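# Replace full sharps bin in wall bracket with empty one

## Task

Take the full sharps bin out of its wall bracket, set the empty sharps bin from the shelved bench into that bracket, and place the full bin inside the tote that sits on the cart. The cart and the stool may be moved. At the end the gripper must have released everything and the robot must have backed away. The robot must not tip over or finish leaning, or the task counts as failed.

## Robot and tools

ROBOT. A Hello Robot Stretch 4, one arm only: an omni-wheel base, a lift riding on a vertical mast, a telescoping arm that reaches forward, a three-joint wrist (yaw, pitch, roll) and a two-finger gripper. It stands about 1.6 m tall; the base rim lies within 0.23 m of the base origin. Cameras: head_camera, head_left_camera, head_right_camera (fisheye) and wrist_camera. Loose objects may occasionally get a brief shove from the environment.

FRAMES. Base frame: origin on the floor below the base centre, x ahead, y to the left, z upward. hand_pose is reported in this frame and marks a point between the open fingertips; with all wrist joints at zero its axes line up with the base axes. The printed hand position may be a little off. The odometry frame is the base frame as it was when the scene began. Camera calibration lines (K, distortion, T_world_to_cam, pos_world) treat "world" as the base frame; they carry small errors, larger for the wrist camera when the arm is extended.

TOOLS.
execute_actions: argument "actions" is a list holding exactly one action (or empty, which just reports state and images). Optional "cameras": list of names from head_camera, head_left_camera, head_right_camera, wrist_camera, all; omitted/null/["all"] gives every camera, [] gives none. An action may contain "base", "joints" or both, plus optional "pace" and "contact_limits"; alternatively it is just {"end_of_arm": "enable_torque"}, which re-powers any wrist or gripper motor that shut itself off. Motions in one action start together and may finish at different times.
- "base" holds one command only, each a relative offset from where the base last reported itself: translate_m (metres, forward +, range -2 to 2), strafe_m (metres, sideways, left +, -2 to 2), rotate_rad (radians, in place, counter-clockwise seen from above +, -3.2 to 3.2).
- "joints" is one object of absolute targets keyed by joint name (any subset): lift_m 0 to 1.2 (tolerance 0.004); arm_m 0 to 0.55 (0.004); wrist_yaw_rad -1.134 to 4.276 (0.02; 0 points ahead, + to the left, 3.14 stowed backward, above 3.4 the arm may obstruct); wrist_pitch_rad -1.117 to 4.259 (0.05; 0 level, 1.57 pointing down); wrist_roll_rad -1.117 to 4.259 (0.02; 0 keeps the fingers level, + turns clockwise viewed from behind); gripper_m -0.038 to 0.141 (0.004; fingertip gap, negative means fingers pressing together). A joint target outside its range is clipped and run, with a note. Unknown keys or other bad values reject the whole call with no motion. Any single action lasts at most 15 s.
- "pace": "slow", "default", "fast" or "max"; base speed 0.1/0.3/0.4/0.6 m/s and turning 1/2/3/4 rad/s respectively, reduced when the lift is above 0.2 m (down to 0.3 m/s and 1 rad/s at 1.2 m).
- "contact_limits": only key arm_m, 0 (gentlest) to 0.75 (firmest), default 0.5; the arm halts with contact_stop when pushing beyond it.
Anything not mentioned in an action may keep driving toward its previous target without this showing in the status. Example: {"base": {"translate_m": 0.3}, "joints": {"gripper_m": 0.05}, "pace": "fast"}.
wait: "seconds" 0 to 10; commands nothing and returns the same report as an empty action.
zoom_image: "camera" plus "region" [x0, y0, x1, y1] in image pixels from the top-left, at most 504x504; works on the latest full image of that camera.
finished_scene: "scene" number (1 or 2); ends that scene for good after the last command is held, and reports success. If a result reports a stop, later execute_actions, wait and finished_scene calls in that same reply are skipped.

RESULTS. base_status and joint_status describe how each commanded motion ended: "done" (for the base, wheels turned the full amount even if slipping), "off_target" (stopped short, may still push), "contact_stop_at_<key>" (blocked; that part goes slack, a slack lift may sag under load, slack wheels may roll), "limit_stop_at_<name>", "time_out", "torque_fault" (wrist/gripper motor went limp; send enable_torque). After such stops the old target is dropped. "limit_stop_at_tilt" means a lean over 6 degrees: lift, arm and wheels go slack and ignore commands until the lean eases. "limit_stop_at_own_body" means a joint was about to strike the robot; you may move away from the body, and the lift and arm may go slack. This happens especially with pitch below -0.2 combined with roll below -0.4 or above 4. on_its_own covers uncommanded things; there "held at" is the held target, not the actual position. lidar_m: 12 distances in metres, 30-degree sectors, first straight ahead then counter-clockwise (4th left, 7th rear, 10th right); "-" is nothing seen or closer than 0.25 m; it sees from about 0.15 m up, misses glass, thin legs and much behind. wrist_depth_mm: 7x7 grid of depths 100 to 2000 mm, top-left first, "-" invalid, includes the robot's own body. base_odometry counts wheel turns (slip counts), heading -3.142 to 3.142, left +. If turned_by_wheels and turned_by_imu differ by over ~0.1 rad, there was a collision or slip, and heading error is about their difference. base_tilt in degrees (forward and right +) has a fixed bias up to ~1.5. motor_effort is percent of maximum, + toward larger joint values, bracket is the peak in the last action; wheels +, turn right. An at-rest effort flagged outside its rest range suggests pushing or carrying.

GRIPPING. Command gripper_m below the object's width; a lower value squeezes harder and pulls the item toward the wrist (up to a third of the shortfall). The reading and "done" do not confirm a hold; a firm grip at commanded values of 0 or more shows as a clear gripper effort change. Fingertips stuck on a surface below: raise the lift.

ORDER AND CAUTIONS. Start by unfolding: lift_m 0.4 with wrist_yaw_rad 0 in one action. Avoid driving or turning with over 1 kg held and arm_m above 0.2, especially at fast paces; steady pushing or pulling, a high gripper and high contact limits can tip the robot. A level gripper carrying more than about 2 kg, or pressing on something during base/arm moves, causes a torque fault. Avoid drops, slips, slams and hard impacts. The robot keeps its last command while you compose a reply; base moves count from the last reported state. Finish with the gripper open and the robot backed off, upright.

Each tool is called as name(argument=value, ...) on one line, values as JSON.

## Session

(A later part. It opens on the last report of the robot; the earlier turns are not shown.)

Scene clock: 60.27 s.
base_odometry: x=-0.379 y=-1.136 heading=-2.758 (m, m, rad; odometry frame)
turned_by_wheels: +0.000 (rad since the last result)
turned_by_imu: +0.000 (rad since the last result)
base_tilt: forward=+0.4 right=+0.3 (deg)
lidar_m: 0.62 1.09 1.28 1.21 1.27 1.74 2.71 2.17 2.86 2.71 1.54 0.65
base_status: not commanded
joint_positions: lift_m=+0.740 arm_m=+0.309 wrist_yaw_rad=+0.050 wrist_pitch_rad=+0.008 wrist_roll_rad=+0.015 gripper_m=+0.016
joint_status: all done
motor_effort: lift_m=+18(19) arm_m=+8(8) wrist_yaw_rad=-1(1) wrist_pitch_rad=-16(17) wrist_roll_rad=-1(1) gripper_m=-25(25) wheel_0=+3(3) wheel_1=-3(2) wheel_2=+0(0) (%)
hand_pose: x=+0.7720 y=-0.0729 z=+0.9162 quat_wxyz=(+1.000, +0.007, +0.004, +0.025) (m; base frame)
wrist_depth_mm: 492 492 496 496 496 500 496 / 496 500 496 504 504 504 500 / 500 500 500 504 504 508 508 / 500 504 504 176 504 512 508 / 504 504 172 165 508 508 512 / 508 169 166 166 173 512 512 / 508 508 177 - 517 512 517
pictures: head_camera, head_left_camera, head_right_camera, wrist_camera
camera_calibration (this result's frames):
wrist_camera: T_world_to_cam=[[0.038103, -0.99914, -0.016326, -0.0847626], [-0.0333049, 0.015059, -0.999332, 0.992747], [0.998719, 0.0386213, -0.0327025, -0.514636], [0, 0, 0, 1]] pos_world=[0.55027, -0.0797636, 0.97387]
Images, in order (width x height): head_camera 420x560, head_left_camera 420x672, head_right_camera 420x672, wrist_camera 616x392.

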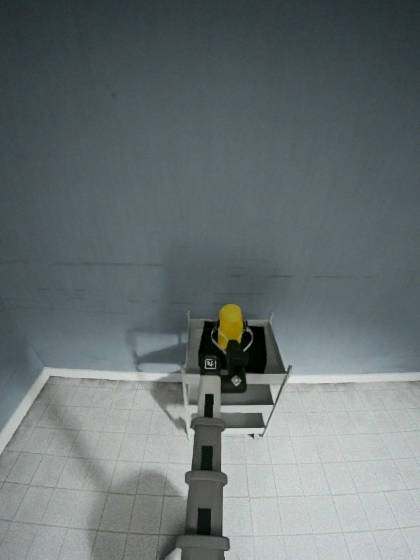

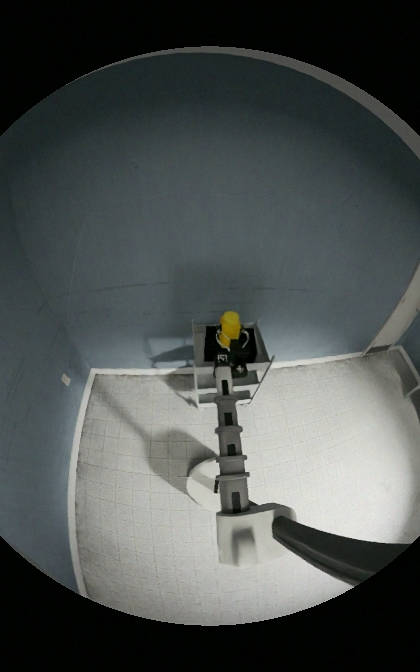

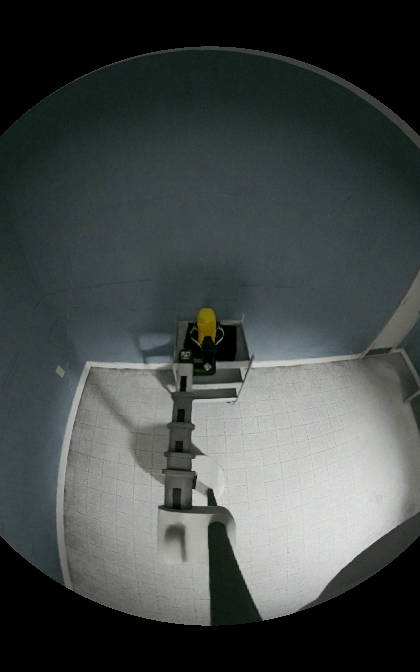

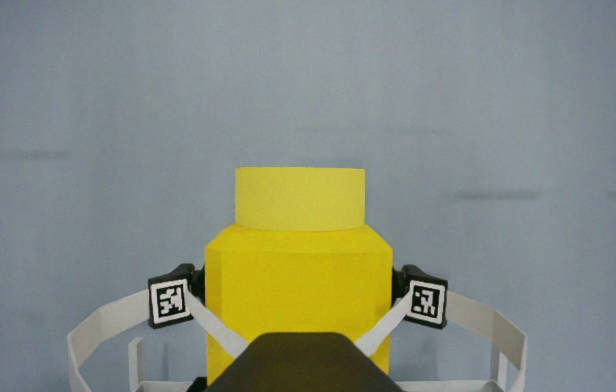

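execute_actions(actions=[{"joints":{"arm_m":0.34,"lift_m":0.725}}], cameras=[])

execute_actions(actions=[{"joints":{"lift_m":0.655},"pace":"slow"}], cameras=["head_camera","wrist_camera"])

execute_actions(actions=[{"joints":{"lift_m":0.64},"pace":"slow"}], cameras=[])

Scene clock: 64.73 s.
base_odometry: x=-0.379 y=-1.136 heading=-2.758 (m, m, rad; odometry frame)
turned_by_wheels: +0.000 (rad since the last result)
turned_by_imu: +0.000 (rad since the last result)
base_tilt: forward=+0.3 right=+0.3 (deg)
lidar_m: 0.61 1.05 1.29 1.22 1.28 1.73 2.69 2.18 2.86 2.72 1.50 0.66
base_status: not commanded
joint_positions: lift_m=+0.725 arm_m=+0.339 wrist_yaw_rad=+0.050 wrist_pitch_rad=+0.008 wrist_roll_rad=+0.015 gripper_m=+0.016
joint_status: all done
motor_effort: lift_m=+18(17) arm_m=+8(10) wrist_yaw_rad=-1(1) wrist_pitch_rad=-15(15) wrist_roll_rad=+0(0) gripper_m=-26(28) wheel_0=+3(2) wheel_1=-2(3) wheel_2=+0(0) (%)
hand_pose: x=+0.8020 y=-0.0729 z=+0.9012 quat_wxyz=(+1.000, +0.007, +0.004, +0.025) (m; base frame)
wrist_depth_mm: 462 466 466 469 469 469 469 / 466 469 469 473 473 473 477 / 469 466 473 469 477 477 477 / 469 473 477 176 477 477 473 / 473 473 173 165 480 480 477 / 477 170 166 166 173 484 484 / 480 477 177 - 484 484 488
pictures: none
No camera images: the call's "cameras" was empty. Leave "cameras" out to get every camera's image.

Scene clock: 66.20 s.
base_odometry: x=-0.379 y=-1.136 heading=-2.758 (m, m, rad; odometry frame)
turned_by_wheels: +0.000 (rad since the last result)
turned_by_imu: +0.000 (rad since the last result)
base_tilt: forward=+0.3 right=+0.3 (deg)
lidar_m: 0.61 1.07 1.29 1.22 1.29 1.74 2.68 2.19 2.84 2.73 1.53 0.65
base_status: not commanded
joint_positions: lift_m=+0.655 arm_m=+0.339 wrist_yaw_rad=+0.050 wrist_pitch_rad=+0.008 wrist_roll_rad=+0.015 gripper_m=+0.016
joint_status: all done
motor_effort: lift_m=+18(17) arm_m=+7(8) wrist_yaw_rad=-1(1) wrist_pitch_rad=-16(15) wrist_roll_rad=+0(0) gripper_m=-23(25) wheel_0=+3(2) wheel_1=-3(2) wheel_2=+0(0) (%)
hand_pose: x=+0.8020 y=-0.0729 z=+0.8312 quat_wxyz=(+1.000, +0.007, +0.004, +0.025) (m; base frame)
wrist_depth_mm: 466 466 466 469 469 469 469 / 466 469 469 469 469 473 477 / 469 473 473 473 473 477 480 / 473 473 477 176 480 477 477 / 473 473 172 165 480 477 480 / 477 169 166 166 173 314 484 / 480 283 177 - 317 312 343
pictures: head_camera, wrist_camera
camera_calibration (this result's frames):
wrist_camera: T_world_to_cam=[[0.0381916, -0.999137, -0.0163265, -0.087338], [-0.0332628, 0.0150583, -0.999333, 0.908793], [0.998717, 0.0387092, -0.032659, -0.547414], [0, 0, 0, 1]] pos_world=[0.580276, -0.0797575, 0.888883]
Images, in order (width x height): head_camera 420x560, wrist_camera 616x392.

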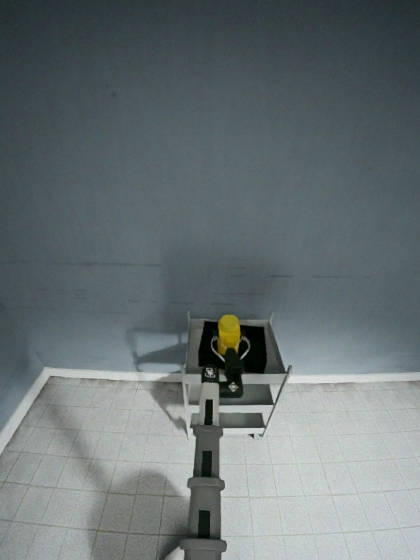

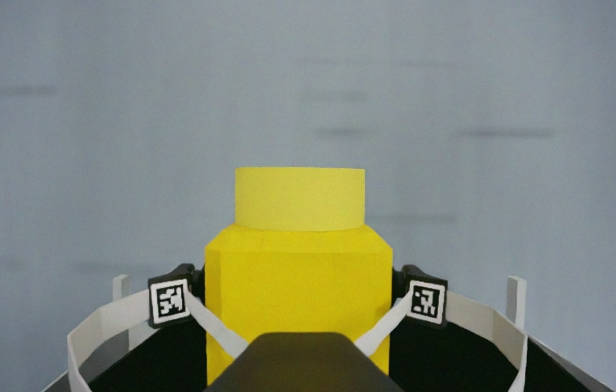

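Scene clock: 67.03 s.
base_odometry: x=-0.379 y=-1.136 heading=-2.758 (m, m, rad; odometry frame)
turned_by_wheels: +0.000 (rad since the last result)
turned_by_imu: +0.000 (rad since the last result)
base_tilt: forward=+0.4 right=+0.3 (deg)
lidar_m: 0.59 1.09 1.28 1.19 1.27 1.74 2.70 2.19 2.85 2.72 1.51 0.65
base_status: not commanded
joint_positions: lift_m=+0.640 arm_m=+0.339 wrist_yaw_rad=+0.050 wrist_pitch_rad=+0.008 wrist_roll_rad=+0.015 gripper_m=+0.016
joint_status: all done
motor_effort: lift_m=+18(19) arm_m=+8(8) wrist_yaw_rad=-1(1) wrist_pitch_rad=-15(15) wrist_roll_rad=+1(1) gripper_m=-26(25) wheel_0=+2(2) wheel_1=-3(2) wheel_2=+0(0) (%)
hand_pose: x=+0.8020 y=-0.0729 z=+0.8162 quat_wxyz=(+1.000, +0.007, +0.004, +0.025) (m; base frame)
wrist_depth_mm: 466 462 462 466 469 469 473 / 466 469 466 469 469 473 473 / 466 469 473 473 477 477 473 / 473 473 477 176 473 480 480 / 473 473 173 165 477 477 480 / 477 169 166 166 173 287 488 / 477 265 177 - 317 312 256
pictures: none
No camera images: the call's "cameras" was empty. Leave "cameras" out to get every camera's image.

execute_actions(actions=[{"joints":{"lift_m":0.63},"pace":"slow"}], cameras=[])

execute_actions(actions=[{"joints":{"lift_m":0.62},"pace":"slow"}], cameras=["wrist_camera"])

Scene clock: 70.53 s.
base_odometry: x=-0.379 y=-1.136 heading=-2.758 (m, m, rad; odometry frame)
turned_by_wheels: +0.000 (rad since the last result)
turned_by_imu: +0.000 (rad since the last result)
base_tilt: forward=+0.4 right=+0.4 (deg)
lidar_m: 0.62 1.09 1.29 1.23 1.28 1.74 2.71 2.17 2.83 2.71 1.49 0.63
base_status: not commanded
joint_positions: lift_m=+0.630 arm_m=+0.339 wrist_yaw_rad=+0.050 wrist_pitch_rad=+0.008 wrist_roll_rad=+0.015 gripper_m=+0.016
joint_status: all done
motor_effort: lift_m=+18(19) arm_m=+7(7) wrist_yaw_rad=-1(1) wrist_pitch_rad=-15(16) wrist_roll_rad=+1(0) gripper_m=-28(26) wheel_0=+2(2) wheel_1=-3(3) wheel_2=+0(0) (%)
hand_pose: x=+0.8020 y=-0.0729 z=+0.8062 quat_wxyz=(+1.000, +0.007, +0.004, +0.025) (m; base frame)
wrist_depth_mm: 462 466 462 466 469 473 473 / 466 469 469 466 473 473 473 / 466 469 469 473 473 480 477 / 473 473 469 176 477 477 477 / 477 473 173 165 477 480 480 / 477 169 165 166 173 287 484 / 233 249 178 - 315 310 248
pictures: none
No camera images: the call's "cameras" was empty. Leave "cameras" out to get every camera's image.

Scene clock: 71.27 s.
base_odometry: x=-0.379 y=-1.136 heading=-2.758 (m, m, rad; odometry frame)
turned_by_wheels: +0.000 (rad since the last result)
turned_by_imu: +0.000 (rad since the last result)
base_tilt: forward=+0.4 right=+0.3 (deg)
lidar_m: 0.62 1.08 1.30 1.21 1.28 1.70 2.71 2.16 2.84 2.72 1.52 0.65
base_status: not commanded
joint_positions: lift_m=+0.620 arm_m=+0.339 wrist_yaw_rad=+0.050 wrist_pitch_rad=+0.008 wrist_roll_rad=+0.015 gripper_m=+0.016
joint_status: all done
motor_effort: lift_m=+18(18) arm_m=+8(7) wrist_yaw_rad=-1(2) wrist_pitch_rad=-15(16) wrist_roll_rad=+0(2) gripper_m=-25(25) wheel_0=+3(2) wheel_1=-2(3) wheel_2=+0(0) (%)
hand_pose: x=+0.8020 y=-0.0729 z=+0.7962 quat_wxyz=(+1.000, +0.007, +0.004, +0.025) (m; base frame)
wrist_depth_mm: 466 466 466 469 469 469 473 / 469 469 469 473 469 469 473 / 466 473 469 473 473 477 477 / 473 473 469 175 477 480 477 / 477 473 173 165 477 480 484 / 477 170 166 166 173 286 480 / 173 249 177 - 317 310 247
pictures: wrist_camera
camera_calibration (this result's frames):
wrist_camera: T_world_to_cam=[[0.038192, -0.999137, -0.0163267, -0.0879097], [-0.033242, 0.0150592, -0.999334, 0.873803], [0.998717, 0.0387093, -0.0326382, -0.548578], [0, 0, 0, 1]] pos_world=[0.580279, -0.0797575, 0.853881]
Images, in order (width x height): wrist_camera 616x392.

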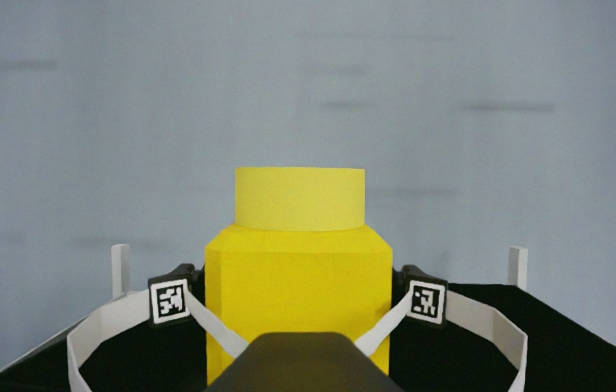

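execute_actions(actions=[{"joints":{"lift_m":0.61},"pace":"slow"}], cameras=["wrist_camera"])

Scene clock: 74.10 s.
base_odometry: x=-0.379 y=-1.136 heading=-2.758 (m, m, rad; odometry frame)
turned_by_wheels: +0.000 (rad since the last result)
turned_by_imu: +0.000 (rad since the last result)
base_tilt: forward=+0.3 right=+0.3 (deg)
lidar_m: 0.61 1.06 1.30 1.22 1.26 1.72 2.71 2.16 2.87 2.72 1.52 0.65
base_status: not commanded
joint_positions: lift_m=+0.611 arm_m=+0.339 wrist_yaw_rad=+0.050 wrist_pitch_rad=-0.004 wrist_roll_rad=+0.015 gripper_m=+0.016
joint_status: all done
motor_effort: lift_m=+14(18) arm_m=+7(8) wrist_yaw_rad=-1(2) wrist_pitch_rad=+19(19) wrist_roll_rad=+2(1) gripper_m=-26(29) wheel_0=+3(3) wheel_1=-3(3) wheel_2=+0(0) (%)
hand_pose: x=+0.8021 y=-0.0728 z=+0.7900 quat_wxyz=(+1.000, +0.008, -0.002, +0.025) (m; base frame)
wrist_depth_mm: 469 469 469 469 473 473 473 / 469 469 473 473 473 477 473 / 477 469 473 473 477 477 477 / 477 473 477 177 477 477 477 / 473 473 172 165 477 480 480 / 473 169 166 166 173 287 480 / 172 248 176 - 314 307 248
pictures: wrist_camera
camera_calibration (this result's frames):
wrist_camera: T_world_to_cam=[[0.0386324, -0.999118, -0.0164693, -0.0881804], [-0.0213602, 0.0156522, -0.999649, 0.858373], [0.999025, 0.0389707, -0.0207366, -0.558477], [0, 0, 0, 1]] pos_world=[0.579675, -0.0797738, 0.845038]
Images, in order (width x height): wrist_camera 616x392.

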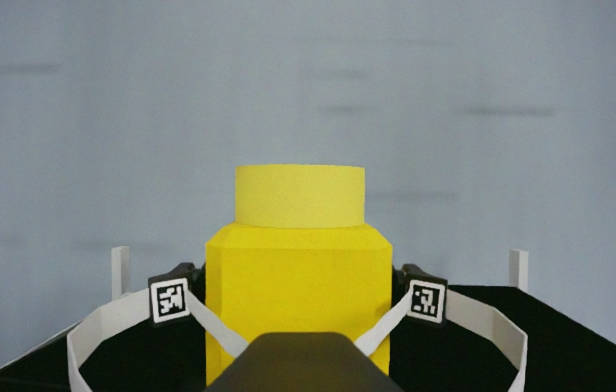

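The bin has landed.

execute_actions(actions=[{"joints":{"lift_m":0.617,"gripper_m":0.14}}], cameras=["wrist_camera"])

execute_actions(actions=[{"joints":{"lift_m":0.67}}], cameras=[])

execute_actions(actions=[{"joints":{"arm_m":0,"lift_m":0.8}}], cameras=["head_camera"])

execute_actions(actions=[{"base":{"rotate_rad":-1.6},"pace":"fast"}], cameras=[])

execute_actions(actions=[{"base":{"translate_m":1.9},"pace":"fast"}])

Scene clock: 82.60 s.
base_odometry: x=-0.379 y=-1.136 heading=-2.758 (m, m, rad; odometry frame)
turned_by_wheels: +0.000 (rad since the last result)
turned_by_imu: +0.000 (rad since the last result)
base_tilt: forward=+0.3 right=+0.3 (deg)
lidar_m: 0.60 1.06 1.30 1.24 1.26 1.72 2.70 2.20 2.86 2.69 1.57 0.64
base_status: not commanded
joint_positions: lift_m=+0.617 arm_m=+0.339 wrist_yaw_rad=+0.050 wrist_pitch_rad=+0.004 wrist_roll_rad=+0.015 gripper_m=+0.140
joint_status: all done
motor_effort: lift_m=+23(24) arm_m=+8(8) wrist_yaw_rad=+0(2) wrist_pitch_rad=-4(17) wrist_roll_rad=+0(1) gripper_m=+2(27) wheel_0=+3(3) wheel_1=-3(2) wheel_2=+0(0) (%)
hand_pose: x=+0.8021 y=-0.0729 z=+0.7938 quat_wxyz=(+1.000, +0.007, +0.002, +0.025) (m; base frame)
wrist_depth_mm: 462 469 466 469 469 469 473 / 469 466 469 469 473 473 477 / 469 469 473 473 477 477 477 / 473 473 477 199 480 477 480 / 473 477 193 187 477 480 480 / 473 222 187 187 195 306 480 / 190 249 327 - 315 309 247
pictures: wrist_camera
camera_calibration (this result's frames):
wrist_camera: T_world_to_cam=[[0.0380283, -0.999143, -0.0163715, -0.0878484], [-0.0295154, 0.0152531, -0.999448, 0.868558], [0.998841, 0.0384905, -0.0289101, -0.551761], [0, 0, 0, 1]] pos_world=[0.580097, -0.0797838, 0.850688]
Images, in order (width x height): wrist_camera 616x392.

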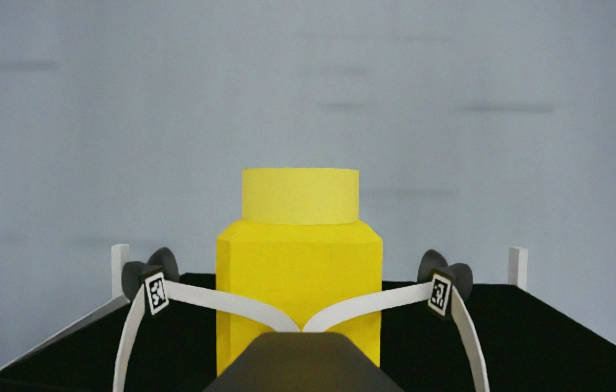

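Scene clock: 83.73 s.
base_odometry: x=-0.379 y=-1.136 heading=-2.758 (m, m, rad; odometry frame)
turned_by_wheels: +0.000 (rad since the last result)
turned_by_imu: +0.000 (rad since the last result)
base_tilt: forward=+0.4 right=+0.3 (deg)
lidar_m: 0.60 1.08 1.28 1.22 1.28 1.73 2.71 2.16 2.83 2.71 1.55 0.64
base_status: not commanded
joint_positions: lift_m=+0.670 arm_m=+0.339 wrist_yaw_rad=+0.050 wrist_pitch_rad=+0.004 wrist_roll_rad=+0.015 gripper_m=+0.140
joint_status: all done
motor_effort: lift_m=+23(23) arm_m=+7(7) wrist_yaw_rad=+0(1) wrist_pitch_rad=-6(5) wrist_roll_rad=+0(1) gripper_m=+0(0) wheel_0=+3(3) wheel_1=-3(3) wheel_2=+0(0) (%)
hand_pose: x=+0.8021 y=-0.0729 z=+0.8468 quat_wxyz=(+1.000, +0.007, +0.002, +0.025) (m; base frame)
wrist_depth_mm: 466 466 466 469 469 469 469 / 466 466 469 469 473 473 477 / 469 473 473 473 477 477 477 / 469 473 473 477 477 480 480 / 473 477 477 236 477 484 480 / 477 375 206 198 477 402 480 / 480 315 329 - 317 310 484
pictures: none
No camera images: the call's "cameras" was empty. Leave "cameras" out to get every camera's image.

Scene clock: 85.87 s.
base_odometry: x=-0.379 y=-1.136 heading=-2.758 (m, m, rad; odometry frame)
turned_by_wheels: +0.000 (rad since the last result)
turned_by_imu: +0.000 (rad since the last result)
base_tilt: forward=+0.4 right=+0.3 (deg)
lidar_m: 0.61 1.08 1.26 1.23 1.27 1.70 2.70 2.19 2.86 2.70 1.54 0.66
base_status: not commanded
joint_positions: lift_m=+0.800 arm_m=+0.001 wrist_yaw_rad=+0.050 wrist_pitch_rad=+0.004 wrist_roll_rad=+0.015 gripper_m=+0.140
joint_status: all done
motor_effort: lift_m=+23(25) arm_m=-8(8) wrist_yaw_rad=-1(1) wrist_pitch_rad=-7(6) wrist_roll_rad=+1(0) gripper_m=+0(0) wheel_0=+2(3) wheel_1=-3(2) wheel_2=+0(0) (%)
hand_pose: x=+0.4648 y=-0.0729 z=+0.9767 quat_wxyz=(+1.000, +0.007, +0.002, +0.025) (m; base frame)
wrist_depth_mm: 798 788 788 798 788 809 809 / 798 798 798 798 809 809 809 / 798 798 798 809 809 809 809 / 798 809 809 820 809 809 809 / 809 809 820 809 809 809 809 / 809 809 809 544 809 820 820 / 809 809 676 - 654 831 820
pictures: head_camera
Images, in order (width x height): head_camera 420x560.

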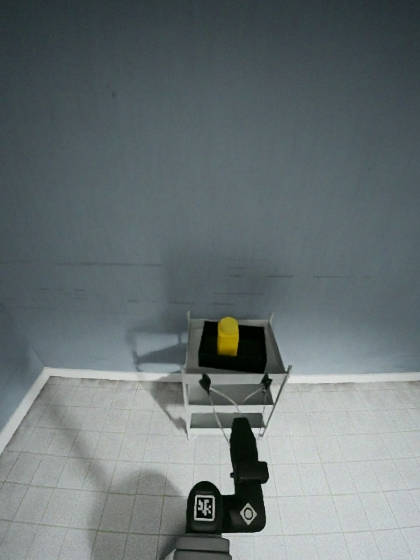

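Scene clock: 87.87 s.
base_odometry: x=-0.379 y=-1.136 heading=+1.926 (m, m, rad; odometry frame)
turned_by_wheels: -1.599 (rad since the last result)
turned_by_imu: -1.568 (rad since the last result)
base_tilt: forward=+0.4 right=+0.3 (deg)
lidar_m: 2.71 1.59 0.66 0.60 1.07 1.31 1.22 1.25 1.65 2.67 2.18 2.82
base_status: done
joint_positions: lift_m=+0.800 arm_m=+0.001 wrist_yaw_rad=+0.050 wrist_pitch_rad=+0.004 wrist_roll_rad=+0.015 gripper_m=+0.140
joint_status: not commanded
motor_effort: lift_m=+22(23) arm_m=-8(8) wrist_yaw_rad=+0(1) wrist_pitch_rad=-5(6) wrist_roll_rad=+1(0) gripper_m=+1(2) wheel_0=+4(11) wheel_1=+4(11) wheel_2=+4(9) (%)
hand_pose: x=+0.4648 y=-0.0729 z=+0.9768 quat_wxyz=(+1.000, +0.007, +0.002, +0.025) (m; base frame)
wrist_depth_mm: 1576 - - - - - - / 1618 - - - - - - / 1576 - - - - - - / 1618 - - - - - - / 1618 - - - - - - / 1618 - - - - - - / 1576 - - - - - -
pictures: none
No camera images: the call's "cameras" was empty. Leave "cameras" out to get every camera's image.

Scene clock: 94.03 s.
base_odometry: x=-1.040 y=+0.645 heading=+1.926 (m, m, rad; odometry frame)
turned_by_wheels: +0.001 (rad since the last result)
turned_by_imu: -0.003 (rad since the last result)
base_tilt: forward=+0.3 right=+0.3 (deg)
lidar_m: 0.80 0.85 1.22 1.14 1.17 1.57 3.14 3.21 2.08 1.96 1.23 0.87
base_status: done
joint_positions: lift_m=+0.800 arm_m=+0.001 wrist_yaw_rad=+0.050 wrist_pitch_rad=+0.004 wrist_roll_rad=+0.015 gripper_m=+0.140
joint_status: not commanded
motor_effort: lift_m=+22(22) arm_m=-8(8) wrist_yaw_rad=-1(0) wrist_pitch_rad=-6(6) wrist_roll_rad=+0(1) gripper_m=+1(1) wheel_0=+3(12) wheel_1=+4(11) wheel_2=+1(13) (%)
hand_pose: x=+0.4648 y=-0.0729 z=+0.9768 quat_wxyz=(+1.000, +0.007, +0.002, +0.025) (m; base frame)
wrist_depth_mm: 1308 1308 1336 1366 1366 1366 1308 / 1281 1308 1336 1336 1336 1397 1366 / 1308 1336 1366 1336 1366 1366 1308 / 1336 1336 1366 1366 1366 1397 1397 / 1336 1308 1366 1366 931 1430 1430 / 1336 640 654 778 661 723 778 / 615 603 615 - 621 621 627
pictures: head_camera, head_left_camera, head_right_camera, wrist_camera
camera_calibration (this result's frames):
wrist_camera: T_world_to_cam=[[0.0381698, -0.999137, -0.0163673, -0.0720522], [-0.0298792, 0.0152308, -0.999437, 1.04162], [0.998824, 0.0386374, -0.029272, -0.209182], [0, 0, 0, 1]] pos_world=[0.242809, -0.0797724, 1.03373]
Images, in order (width x height): head_camera 420x560, head_left_camera 420x672, head_right_camera 420x672, wrist_camera 616x392.

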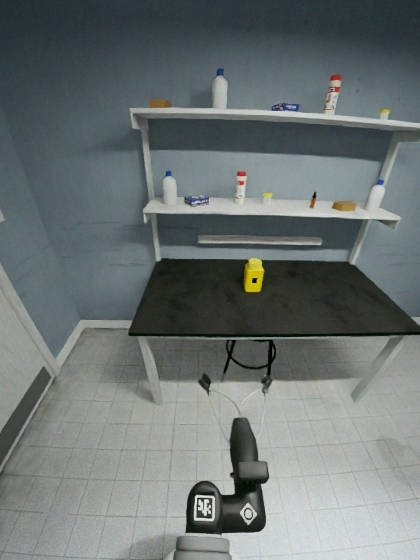

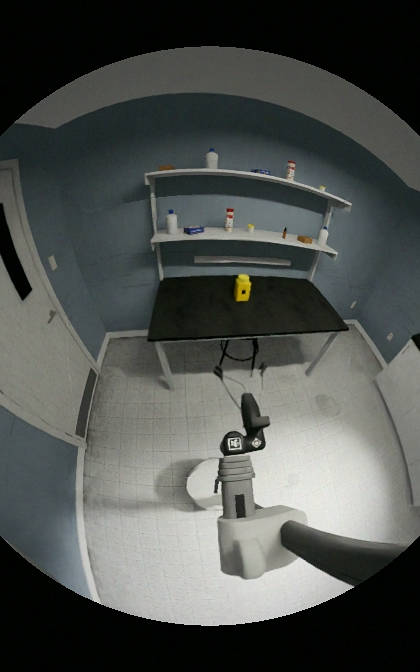

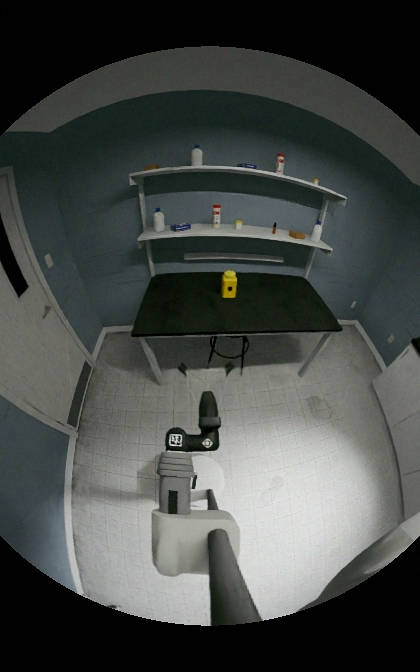

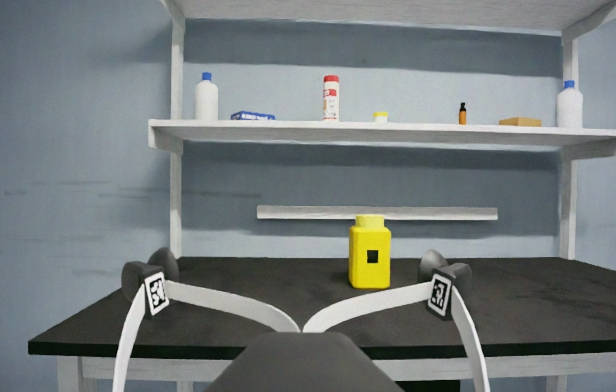

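execute_actions(actions=[{"base":{"strafe_m":-0.15},"joints":{"lift_m":0.715,"arm_m":0.15},"pace":"fast"}], cameras=[])

execute_actions(actions=[{"base":{"translate_m":0.35},"joints":{"arm_m":0.26},"pace":"fast"}], cameras=["head_camera","wrist_camera"])

zoom_image(camera="head_camera", region=[170,270,290,390])

Scene clock: 98.27 s.
base_odometry: x=-0.899 y=+0.697 heading=+1.927 (m, m, rad; odometry frame)
turned_by_wheels: +0.000 (rad since the last result)
turned_by_imu: +0.000 (rad since the last result)
base_tilt: forward=+0.4 right=+0.3 (deg)
lidar_m: 0.81 0.84 1.36 1.30 1.33 1.76 3.13 3.22 1.94 1.79 1.25 0.89
base_status: done
joint_positions: lift_m=+0.715 arm_m=+0.149 wrist_yaw_rad=+0.050 wrist_pitch_rad=+0.004 wrist_roll_rad=+0.015 gripper_m=+0.140
joint_status: all done
motor_effort: lift_m=+17(22) arm_m=+8(7) wrist_yaw_rad=-1(1) wrist_pitch_rad=-6(5) wrist_roll_rad=+0(1) gripper_m=+2(0) wheel_0=+2(14) wheel_1=+0(13) wheel_2=+0(0) (%)
hand_pose: x=+0.6121 y=-0.0729 z=+0.8922 quat_wxyz=(+1.000, +0.007, +0.002, +0.025) (m; base frame)
wrist_depth_mm: 1182 1205 1205 1229 1229 1229 1255 / 1182 1008 1138 1008 1118 1098 1060 / 1205 1205 1205 1229 1255 1255 1281 / 1182 1205 1229 1160 1229 1255 1281 / 1182 946 976 788 991 1008 1008 / 508 449 452 535 459 492 535 / 488 488 492 - 500 504 508
pictures: none
No camera images: the call's "cameras" was empty. Leave "cameras" out to get every camera's image.

Scene clock: 100.50 s.
base_odometry: x=-1.022 y=+1.025 heading=+1.927 (m, m, rad; odometry frame)
turned_by_wheels: +0.001 (rad since the last result)
turned_by_imu: +0.000 (rad since the last result)
base_tilt: forward=+0.4 right=+0.3 (deg)
lidar_m: 0.48 0.48 0.67 1.30 1.36 1.81 3.50 3.55 1.92 1.78 0.74 0.52
base_status: done
joint_positions: lift_m=+0.715 arm_m=+0.259 wrist_yaw_rad=+0.050 wrist_pitch_rad=+0.004 wrist_roll_rad=+0.015 gripper_m=+0.140
joint_status: all done
motor_effort: lift_m=+18(18) arm_m=+8(7) wrist_yaw_rad=-1(0) wrist_pitch_rad=-5(6) wrist_roll_rad=+0(0) gripper_m=+2(2) wheel_0=+5(11) wheel_1=+2(10) wheel_2=-1(13) (%)
hand_pose: x=+0.7221 y=-0.0729 z=+0.8923 quat_wxyz=(+1.000, +0.007, +0.002, +0.025) (m; base frame)
wrist_depth_mm: 585 574 574 574 569 559 564 / 759 759 759 768 788 788 809 / 759 768 768 788 788 798 798 / 759 768 768 340 798 788 809 / 768 768 768 329 798 809 820 / 508 436 452 327 455 484 535 / 359 357 373 - 364 364 373
pictures: head_camera, wrist_camera
camera_calibration (this result's frames):
wrist_camera: T_world_to_cam=[[0.0382264, -0.999135, -0.0163687, -0.0832819], [-0.0297692, 0.0152348, -0.999441, 0.964727], [0.998826, 0.0386923, -0.0291611, -0.468786], [0, 0, 0, 1]] pos_world=[0.500138, -0.0797689, 0.949153]
Images, in order (width x height): head_camera 420x560, wrist_camera 616x392.

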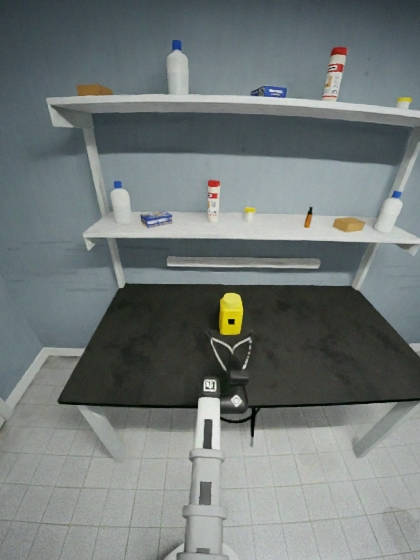

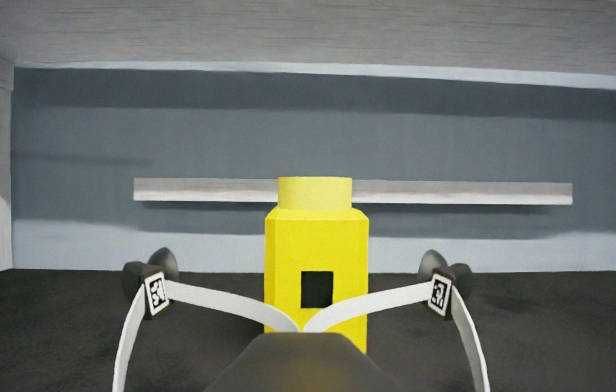

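Region (170, 270, 290, 390) of head_camera's 420x560 image, scaled by 4.200, with more detail than that image has.

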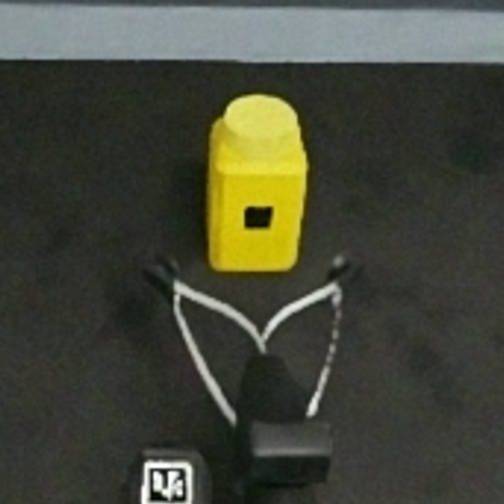

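execute_actions(actions=[{"base":{"strafe_m":-0.011},"joints":{"arm_m":0.40}}], cameras=["wrist_camera"])

Scene clock: 104.97 s.
base_odometry: x=-1.012 y=+1.029 heading=+1.927 (m, m, rad; odometry frame)
turned_by_wheels: +0.000 (rad since the last result)
turned_by_imu: +0.000 (rad since the last result)
base_tilt: forward=+0.4 right=+0.3 (deg)
lidar_m: 0.46 0.49 0.67 1.29 1.36 1.78 3.52 3.55 1.89 1.77 0.71 0.50
base_status: done
joint_positions: lift_m=+0.715 arm_m=+0.399 wrist_yaw_rad=+0.050 wrist_pitch_rad=+0.004 wrist_roll_rad=+0.015 gripper_m=+0.140
joint_status: all done
motor_effort: lift_m=+18(18) arm_m=+8(7) wrist_yaw_rad=-1(0) wrist_pitch_rad=-6(5) wrist_roll_rad=+0(0) gripper_m=+2(0) wheel_0=+6(13) wheel_1=-5(10) wheel_2=+0(1) (%)
hand_pose: x=+0.8620 y=-0.0729 z=+0.8923 quat_wxyz=(+1.000, +0.007, +0.002, +0.025) (m; base frame)
wrist_depth_mm: 597 574 574 574 569 559 559 / 621 621 634 640 647 654 661 / 621 634 640 647 654 654 661 / 627 634 569 196 647 580 585 / 634 634 193 189 216 668 676 / 508 439 187 188 194 488 535 / 357 355 338 - 343 364 373
pictures: wrist_camera
camera_calibration (this result's frames):
wrist_camera: T_world_to_cam=[[0.038215, -0.999135, -0.0163687, -0.0886249], [-0.0297754, 0.0152348, -0.999441, 0.968896], [0.998826, 0.038681, -0.0291675, -0.608557], [0, 0, 0, 1]] pos_world=[0.640079, -0.0797696, 0.949153]
Images, in order (width x height): wrist_camera 616x392.

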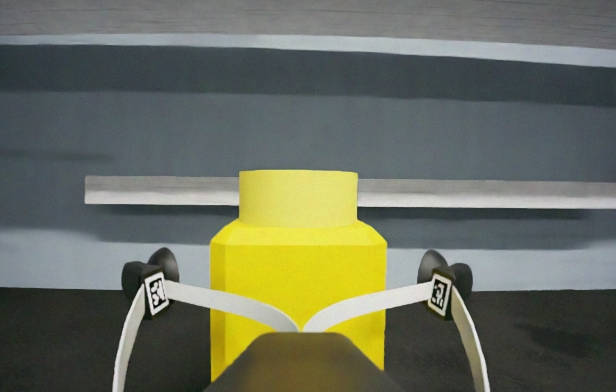

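execute_actions(actions=[{"joints":{"gripper_m":0.04}}], cameras=[])

execute_actions(actions=[{"joints":{"lift_m":0.735}}], cameras=[])

execute_actions(actions=[{"joints":{"wrist_yaw_rad":1.62,"arm_m":0.45},"pace":"slow"}], cameras=[])

execute_actions(actions=[{"joints":{"lift_m":0.715},"pace":"slow"}], cameras=["head_camera","wrist_camera"])

Scene clock: 113.60 s.
base_odometry: x=-1.012 y=+1.029 heading=+1.927 (m, m, rad; odometry frame)
turned_by_wheels: +0.000 (rad since the last result)
turned_by_imu: +0.000 (rad since the last result)
base_tilt: forward=+0.3 right=+0.3 (deg)
lidar_m: 0.47 0.50 0.65 1.29 1.38 1.81 3.50 3.58 1.90 1.77 0.73 0.51
base_status: not commanded
joint_positions: lift_m=+0.715 arm_m=+0.399 wrist_yaw_rad=+0.050 wrist_pitch_rad=+0.004 wrist_roll_rad=+0.015 gripper_m=+0.040
joint_status: all done
motor_effort: lift_m=+18(18) arm_m=+8(7) wrist_yaw_rad=-1(1) wrist_pitch_rad=-7(6) wrist_roll_rad=+1(1) gripper_m=-22(24) wheel_0=+6(5) wheel_1=-5(5) wheel_2=+0(0) (%)
hand_pose: x=+0.8620 y=-0.0729 z=+0.8922 quat_wxyz=(+1.000, +0.007, +0.002, +0.025) (m; base frame)
wrist_depth_mm: 597 574 574 569 564 559 564 / 621 634 634 647 654 654 661 / 627 634 640 647 647 661 661 / 634 634 564 179 580 580 580 / 634 634 176 171 189 668 668 / 504 175 169 171 176 449 525 / 359 355 179 - 343 362 370
pictures: none
No camera images: the call's "cameras" was empty. Leave "cameras" out to get every camera's image.

Scene clock: 114.40 s.
base_odometry: x=-1.012 y=+1.029 heading=+1.927 (m, m, rad; odometry frame)
turned_by_wheels: +0.000 (rad since the last result)
turned_by_imu: +0.000 (rad since the last result)
base_tilt: forward=+0.3 right=+0.3 (deg)
lidar_m: 0.48 0.47 0.68 1.29 1.33 1.79 3.51 3.52 1.90 1.76 0.73 0.51
base_status: not commanded
joint_positions: lift_m=+0.735 arm_m=+0.399 wrist_yaw_rad=+0.050 wrist_pitch_rad=+0.006 wrist_roll_rad=+0.015 gripper_m=+0.040
joint_status: all done
motor_effort: lift_m=+24(25) arm_m=+7(8) wrist_yaw_rad=-1(1) wrist_pitch_rad=-11(11) wrist_roll_rad=+2(1) gripper_m=-21(22) wheel_0=+5(5) wheel_1=-5(5) wheel_2=+0(0) (%)
hand_pose: x=+0.8620 y=-0.0729 z=+0.9112 quat_wxyz=(+1.000, +0.007, +0.003, +0.025) (m; base frame)
wrist_depth_mm: 549 535 535 535 530 525 544 / 621 627 634 647 647 654 661 / 627 634 640 640 654 661 676 / 621 634 569 179 647 654 591 / 634 634 176 171 190 668 668 / 554 174 170 171 176 496 585 / 394 389 178 - 375 397 421
pictures: none
No camera images: the call's "cameras" was empty. Leave "cameras" out to get every camera's image.

Scene clock: 116.10 s.
base_odometry: x=-1.012 y=+1.029 heading=+1.927 (m, m, rad; odometry frame)
turned_by_wheels: +0.000 (rad since the last result)
turned_by_imu: +0.000 (rad since the last result)
base_tilt: forward=+0.4 right=+0.3 (deg)
lidar_m: 0.46 0.49 0.68 1.27 1.36 1.80 3.50 3.55 1.87 1.76 0.74 0.47
base_status: not commanded
joint_positions: lift_m=+0.735 arm_m=+0.449 wrist_yaw_rad=+1.620 wrist_pitch_rad=+0.006 wrist_roll_rad=+0.015 gripper_m=+0.040
joint_status: all done
motor_effort: lift_m=+24(24) arm_m=+8(9) wrist_yaw_rad=+1(4) wrist_pitch_rad=-10(11) wrist_roll_rad=+1(1) gripper_m=-20(21) wheel_0=+6(5) wheel_1=-4(5) wheel_2=+0(0) (%)
hand_pose: x=+0.6927 y=+0.2924 z=+0.9112 quat_wxyz=(+0.690, +0.003, +0.007, +0.724) (m; base frame)
wrist_depth_mm: 1255 1255 1255 1255 1281 480 480 / 1255 1255 1255 1255 1308 1078 750 / 1229 1255 1255 1255 1336 1078 759 / 1255 1281 1281 179 1308 1060 750 / 1255 1255 177 171 190 1060 759 / 1281 175 169 171 176 500 715 / 1281 397 178 - 379 399 424
pictures: none
No camera images: the call's "cameras" was empty. Leave "cameras" out to get every camera's image.

Scene clock: 117.03 s.
base_odometry: x=-1.012 y=+1.029 heading=+1.927 (m, m, rad; odometry frame)
turned_by_wheels: +0.000 (rad since the last result)
turned_by_imu: +0.000 (rad since the last result)
base_tilt: forward=+0.3 right=+0.3 (deg)
lidar_m: 0.46 0.49 0.67 1.30 1.35 1.81 3.51 3.55 1.87 1.77 0.73 0.50
base_status: not commanded
joint_positions: lift_m=+0.715 arm_m=+0.449 wrist_yaw_rad=+1.620 wrist_pitch_rad=+0.006 wrist_roll_rad=+0.015 gripper_m=+0.040
joint_status: all done
motor_effort: lift_m=+17(24) arm_m=+8(7) wrist_yaw_rad=+0(0) wrist_pitch_rad=-10(11) wrist_roll_rad=+1(1) gripper_m=-23(23) wheel_0=+5(5) wheel_1=-4(5) wheel_2=+0(0) (%)
hand_pose: x=+0.6927 y=+0.2924 z=+0.8918 quat_wxyz=(+0.690, +0.003, +0.007, +0.724) (m; base frame)
wrist_depth_mm: 1229 1229 1255 1255 1281 976 477 / 1229 1255 1255 1255 1281 1060 759 / 1229 1255 1281 1255 1308 1078 759 / 1281 1229 1255 179 1336 1060 750 / 1255 1255 176 171 190 1078 750 / 1255 174 170 171 177 449 676 / 1281 357 179 - 343 364 370
pictures: head_camera, wrist_camera
camera_calibration (this result's frames):
wrist_camera: T_world_to_cam=[[0.999179, 0.0370619, -0.0163544, -0.685873], [-0.0151986, -0.0312556, -0.999396, 0.961333], [-0.0375507, 0.998824, -0.0306666, -0.0150928], [0, 0, 0, 1]] pos_world=[0.699354, 0.0705418, 0.949072]
Images, in order (width x height): head_camera 420x560, wrist_camera 616x392.

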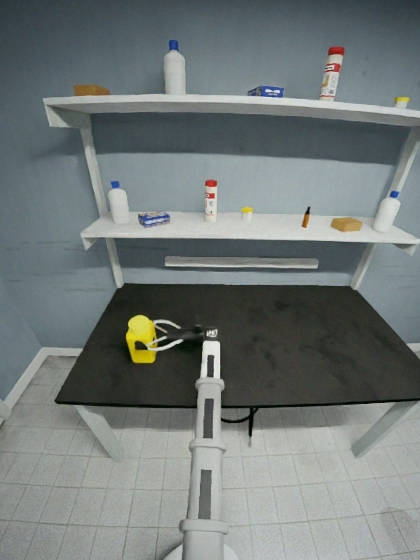

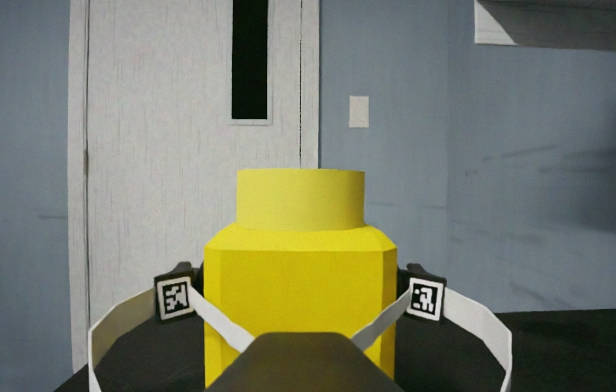

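execute_actions(actions=[{"joints":{"lift_m":0.712,"gripper_m":0.14}}], cameras=["wrist_camera"])

execute_actions(actions=[{"joints":{"lift_m":0.84},"pace":"fast"}], cameras=[])

execute_actions(actions=[{"base":{"strafe_m":0.365},"joints":{"arm_m":0.1,"wrist_yaw_rad":0.09},"pace":"fast"}], cameras=[])

execute_actions(actions=[{"joints":{"lift_m":0.715},"pace":"fast"}], cameras=["head_camera","wrist_camera"])

Scene clock: 123.43 s.
base_odometry: x=-1.012 y=+1.029 heading=+1.927 (m, m, rad; odometry frame)
turned_by_wheels: +0.000 (rad since the last result)
turned_by_imu: +0.000 (rad since the last result)
base_tilt: forward=+0.3 right=+0.3 (deg)
lidar_m: 0.47 0.49 0.65 1.29 1.38 1.78 3.50 3.57 1.91 1.76 0.72 0.52
base_status: not commanded
joint_positions: lift_m=+0.712 arm_m=+0.449 wrist_yaw_rad=+1.620 wrist_pitch_rad=+0.004 wrist_roll_rad=+0.015 gripper_m=+0.140
joint_status: all done
motor_effort: lift_m=+16(16) arm_m=+8(8) wrist_yaw_rad=+0(0) wrist_pitch_rad=-5(10) wrist_roll_rad=+2(1) gripper_m=+2(23) wheel_0=+5(6) wheel_1=-5(4) wheel_2=+0(0) (%)
hand_pose: x=+0.6927 y=+0.2924 z=+0.8894 quat_wxyz=(+0.690, +0.004, +0.007, +0.724) (m; base frame)
wrist_depth_mm: 1255 1255 1255 1281 1308 991 477 / 1255 1229 1255 1281 1308 1078 759 / 1255 1255 1255 1255 1308 1060 750 / 1255 1255 1281 196 1308 1060 759 / 1255 1229 190 187 216 991 759 / 1281 442 186 187 194 480 676 / 1281 355 334 - 340 359 368
pictures: wrist_camera
camera_calibration (this result's frames):
wrist_camera: T_world_to_cam=[[0.99918, 0.0370841, -0.0162279, -0.686037], [-0.0151377, -0.0294916, -0.99945, 0.958388], [-0.0375423, 0.998877, -0.028906, -0.0167564], [0, 0, 0, 1]] pos_world=[0.699353, 0.070443, 0.946244]
Images, in order (width x height): wrist_camera 616x392.

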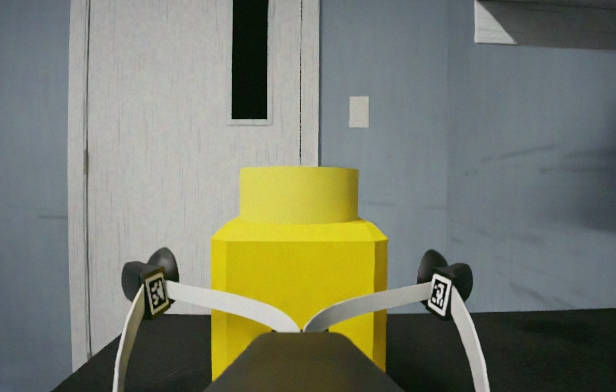

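Scene clock: 124.73 s.
base_odometry: x=-1.012 y=+1.029 heading=+1.927 (m, m, rad; odometry frame)
turned_by_wheels: +0.000 (rad since the last result)
turned_by_imu: +0.000 (rad since the last result)
base_tilt: forward=+0.3 right=+0.4 (deg)
lidar_m: 0.47 0.48 0.68 1.26 1.35 1.80 3.50 3.54 1.86 1.75 0.73 0.49
base_status: not commanded
joint_positions: lift_m=+0.840 arm_m=+0.449 wrist_yaw_rad=+1.620 wrist_pitch_rad=+0.004 wrist_roll_rad=+0.015 gripper_m=+0.140
joint_status: all done
motor_effort: lift_m=+23(24) arm_m=+8(8) wrist_yaw_rad=+0(0) wrist_pitch_rad=-5(5) wrist_roll_rad=+1(1) gripper_m=+2(1) wheel_0=+5(5) wheel_1=-5(4) wheel_2=+0(0) (%)
hand_pose: x=+0.6927 y=+0.2924 z=+1.0168 quat_wxyz=(+0.690, +0.004, +0.007, +0.724) (m; base frame)
wrist_depth_mm: 1229 1255 1255 1308 1336 1042 535 / 1229 1229 1281 1281 1308 991 430 / 1255 1255 1255 1281 1308 1060 691 / 1255 1255 1255 1281 1308 1078 759 / 1255 1255 1281 1308 1308 991 750 / 1281 1255 1281 1255 1308 917 750 / 1281 1281 1281 - 1336 976 741
pictures: none
No camera images: the call's "cameras" was empty. Leave "cameras" out to get every camera's image.

Scene clock: 126.93 s.
base_odometry: x=-1.353 y=+0.902 heading=+1.927 (m, m, rad; odometry frame)
turned_by_wheels: +0.000 (rad since the last result)
turned_by_imu: +0.000 (rad since the last result)
base_tilt: forward=+0.3 right=+0.3 (deg)
lidar_m: 0.45 0.46 0.99 0.92 1.01 1.29 1.98 3.60 2.31 2.13 0.70 0.49
base_status: done
joint_positions: lift_m=+0.840 arm_m=+0.101 wrist_yaw_rad=+0.090 wrist_pitch_rad=+0.004 wrist_roll_rad=+0.015 gripper_m=+0.140
joint_status: all done
motor_effort: lift_m=+23(23) arm_m=-8(10) wrist_yaw_rad=-1(11) wrist_pitch_rad=-7(6) wrist_roll_rad=+2(1) gripper_m=+0(2) wheel_0=-3(14) wheel_1=+3(15) wheel_2=+0(0) (%)
hand_pose: x=+0.5674 y=-0.0611 z=+1.0168 quat_wxyz=(+0.999, +0.007, +0.002, +0.045) (m; base frame)
wrist_depth_mm: 891 891 904 904 904 904 904 / 904 917 691 691 904 917 904 / 917 917 820 904 904 917 917 / 917 917 904 917 917 904 917 / 917 904 917 917 854 842 917 / 931 917 759 343 759 820 931 / 917 931 621 - 654 615 627
pictures: none
No camera images: the call's "cameras" was empty. Leave "cameras" out to get every camera's image.

Scene clock: 128.23 s.
base_odometry: x=-1.353 y=+0.902 heading=+1.927 (m, m, rad; odometry frame)
turned_by_wheels: +0.000 (rad since the last result)
turned_by_imu: +0.000 (rad since the last result)
base_tilt: forward=+0.4 right=+0.4 (deg)
lidar_m: 0.45 0.49 0.98 0.93 0.99 1.30 1.98 3.57 2.29 2.14 0.68 0.48
base_status: not commanded
joint_positions: lift_m=+0.715 arm_m=+0.101 wrist_yaw_rad=+0.090 wrist_pitch_rad=+0.004 wrist_roll_rad=+0.015 gripper_m=+0.140
joint_status: all done
motor_effort: lift_m=+18(20) arm_m=-7(8) wrist_yaw_rad=-1(1) wrist_pitch_rad=-6(6) wrist_roll_rad=+0(1) gripper_m=+1(3) wheel_0=-3(3) wheel_1=+3(2) wheel_2=+0(0) (%)
hand_pose: x=+0.5674 y=-0.0611 z=+0.8922 quat_wxyz=(+0.999, +0.007, +0.002, +0.045) (m; base frame)
wrist_depth_mm: 891 904 676 668 661 640 609 / 904 904 831 904 917 854 842 / 917 904 917 917 917 904 917 / 904 917 917 314 904 904 904 / 917 917 917 300 866 917 904 / 917 442 449 301 455 492 539 / 661 359 375 - 366 368 375
pictures: head_camera, wrist_camera
camera_calibration (this result's frames):
wrist_camera: T_world_to_cam=[[0.0780212, -0.99682, -0.0162234, -0.0882313], [-0.0304637, 0.0138817, -0.999439, 0.960201], [0.996486, 0.0784717, -0.0292837, -0.310879], [0, 0, 0, 1]] pos_world=[0.345922, -0.0768847, 0.949128]
Images, in order (width x height): head_camera 420x560, wrist_camera 616x392.

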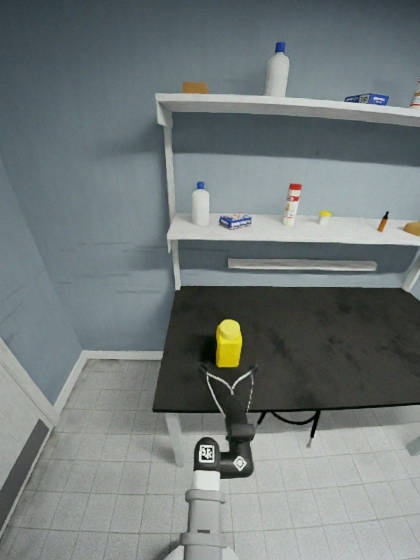

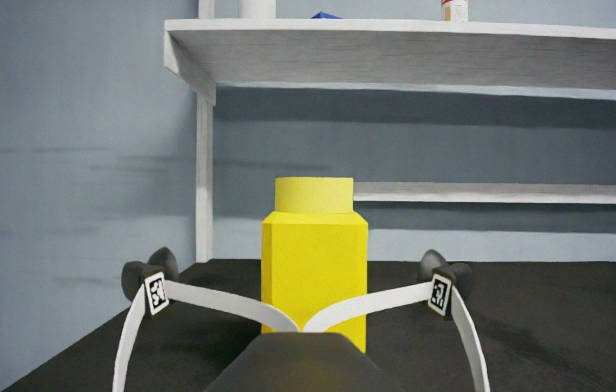

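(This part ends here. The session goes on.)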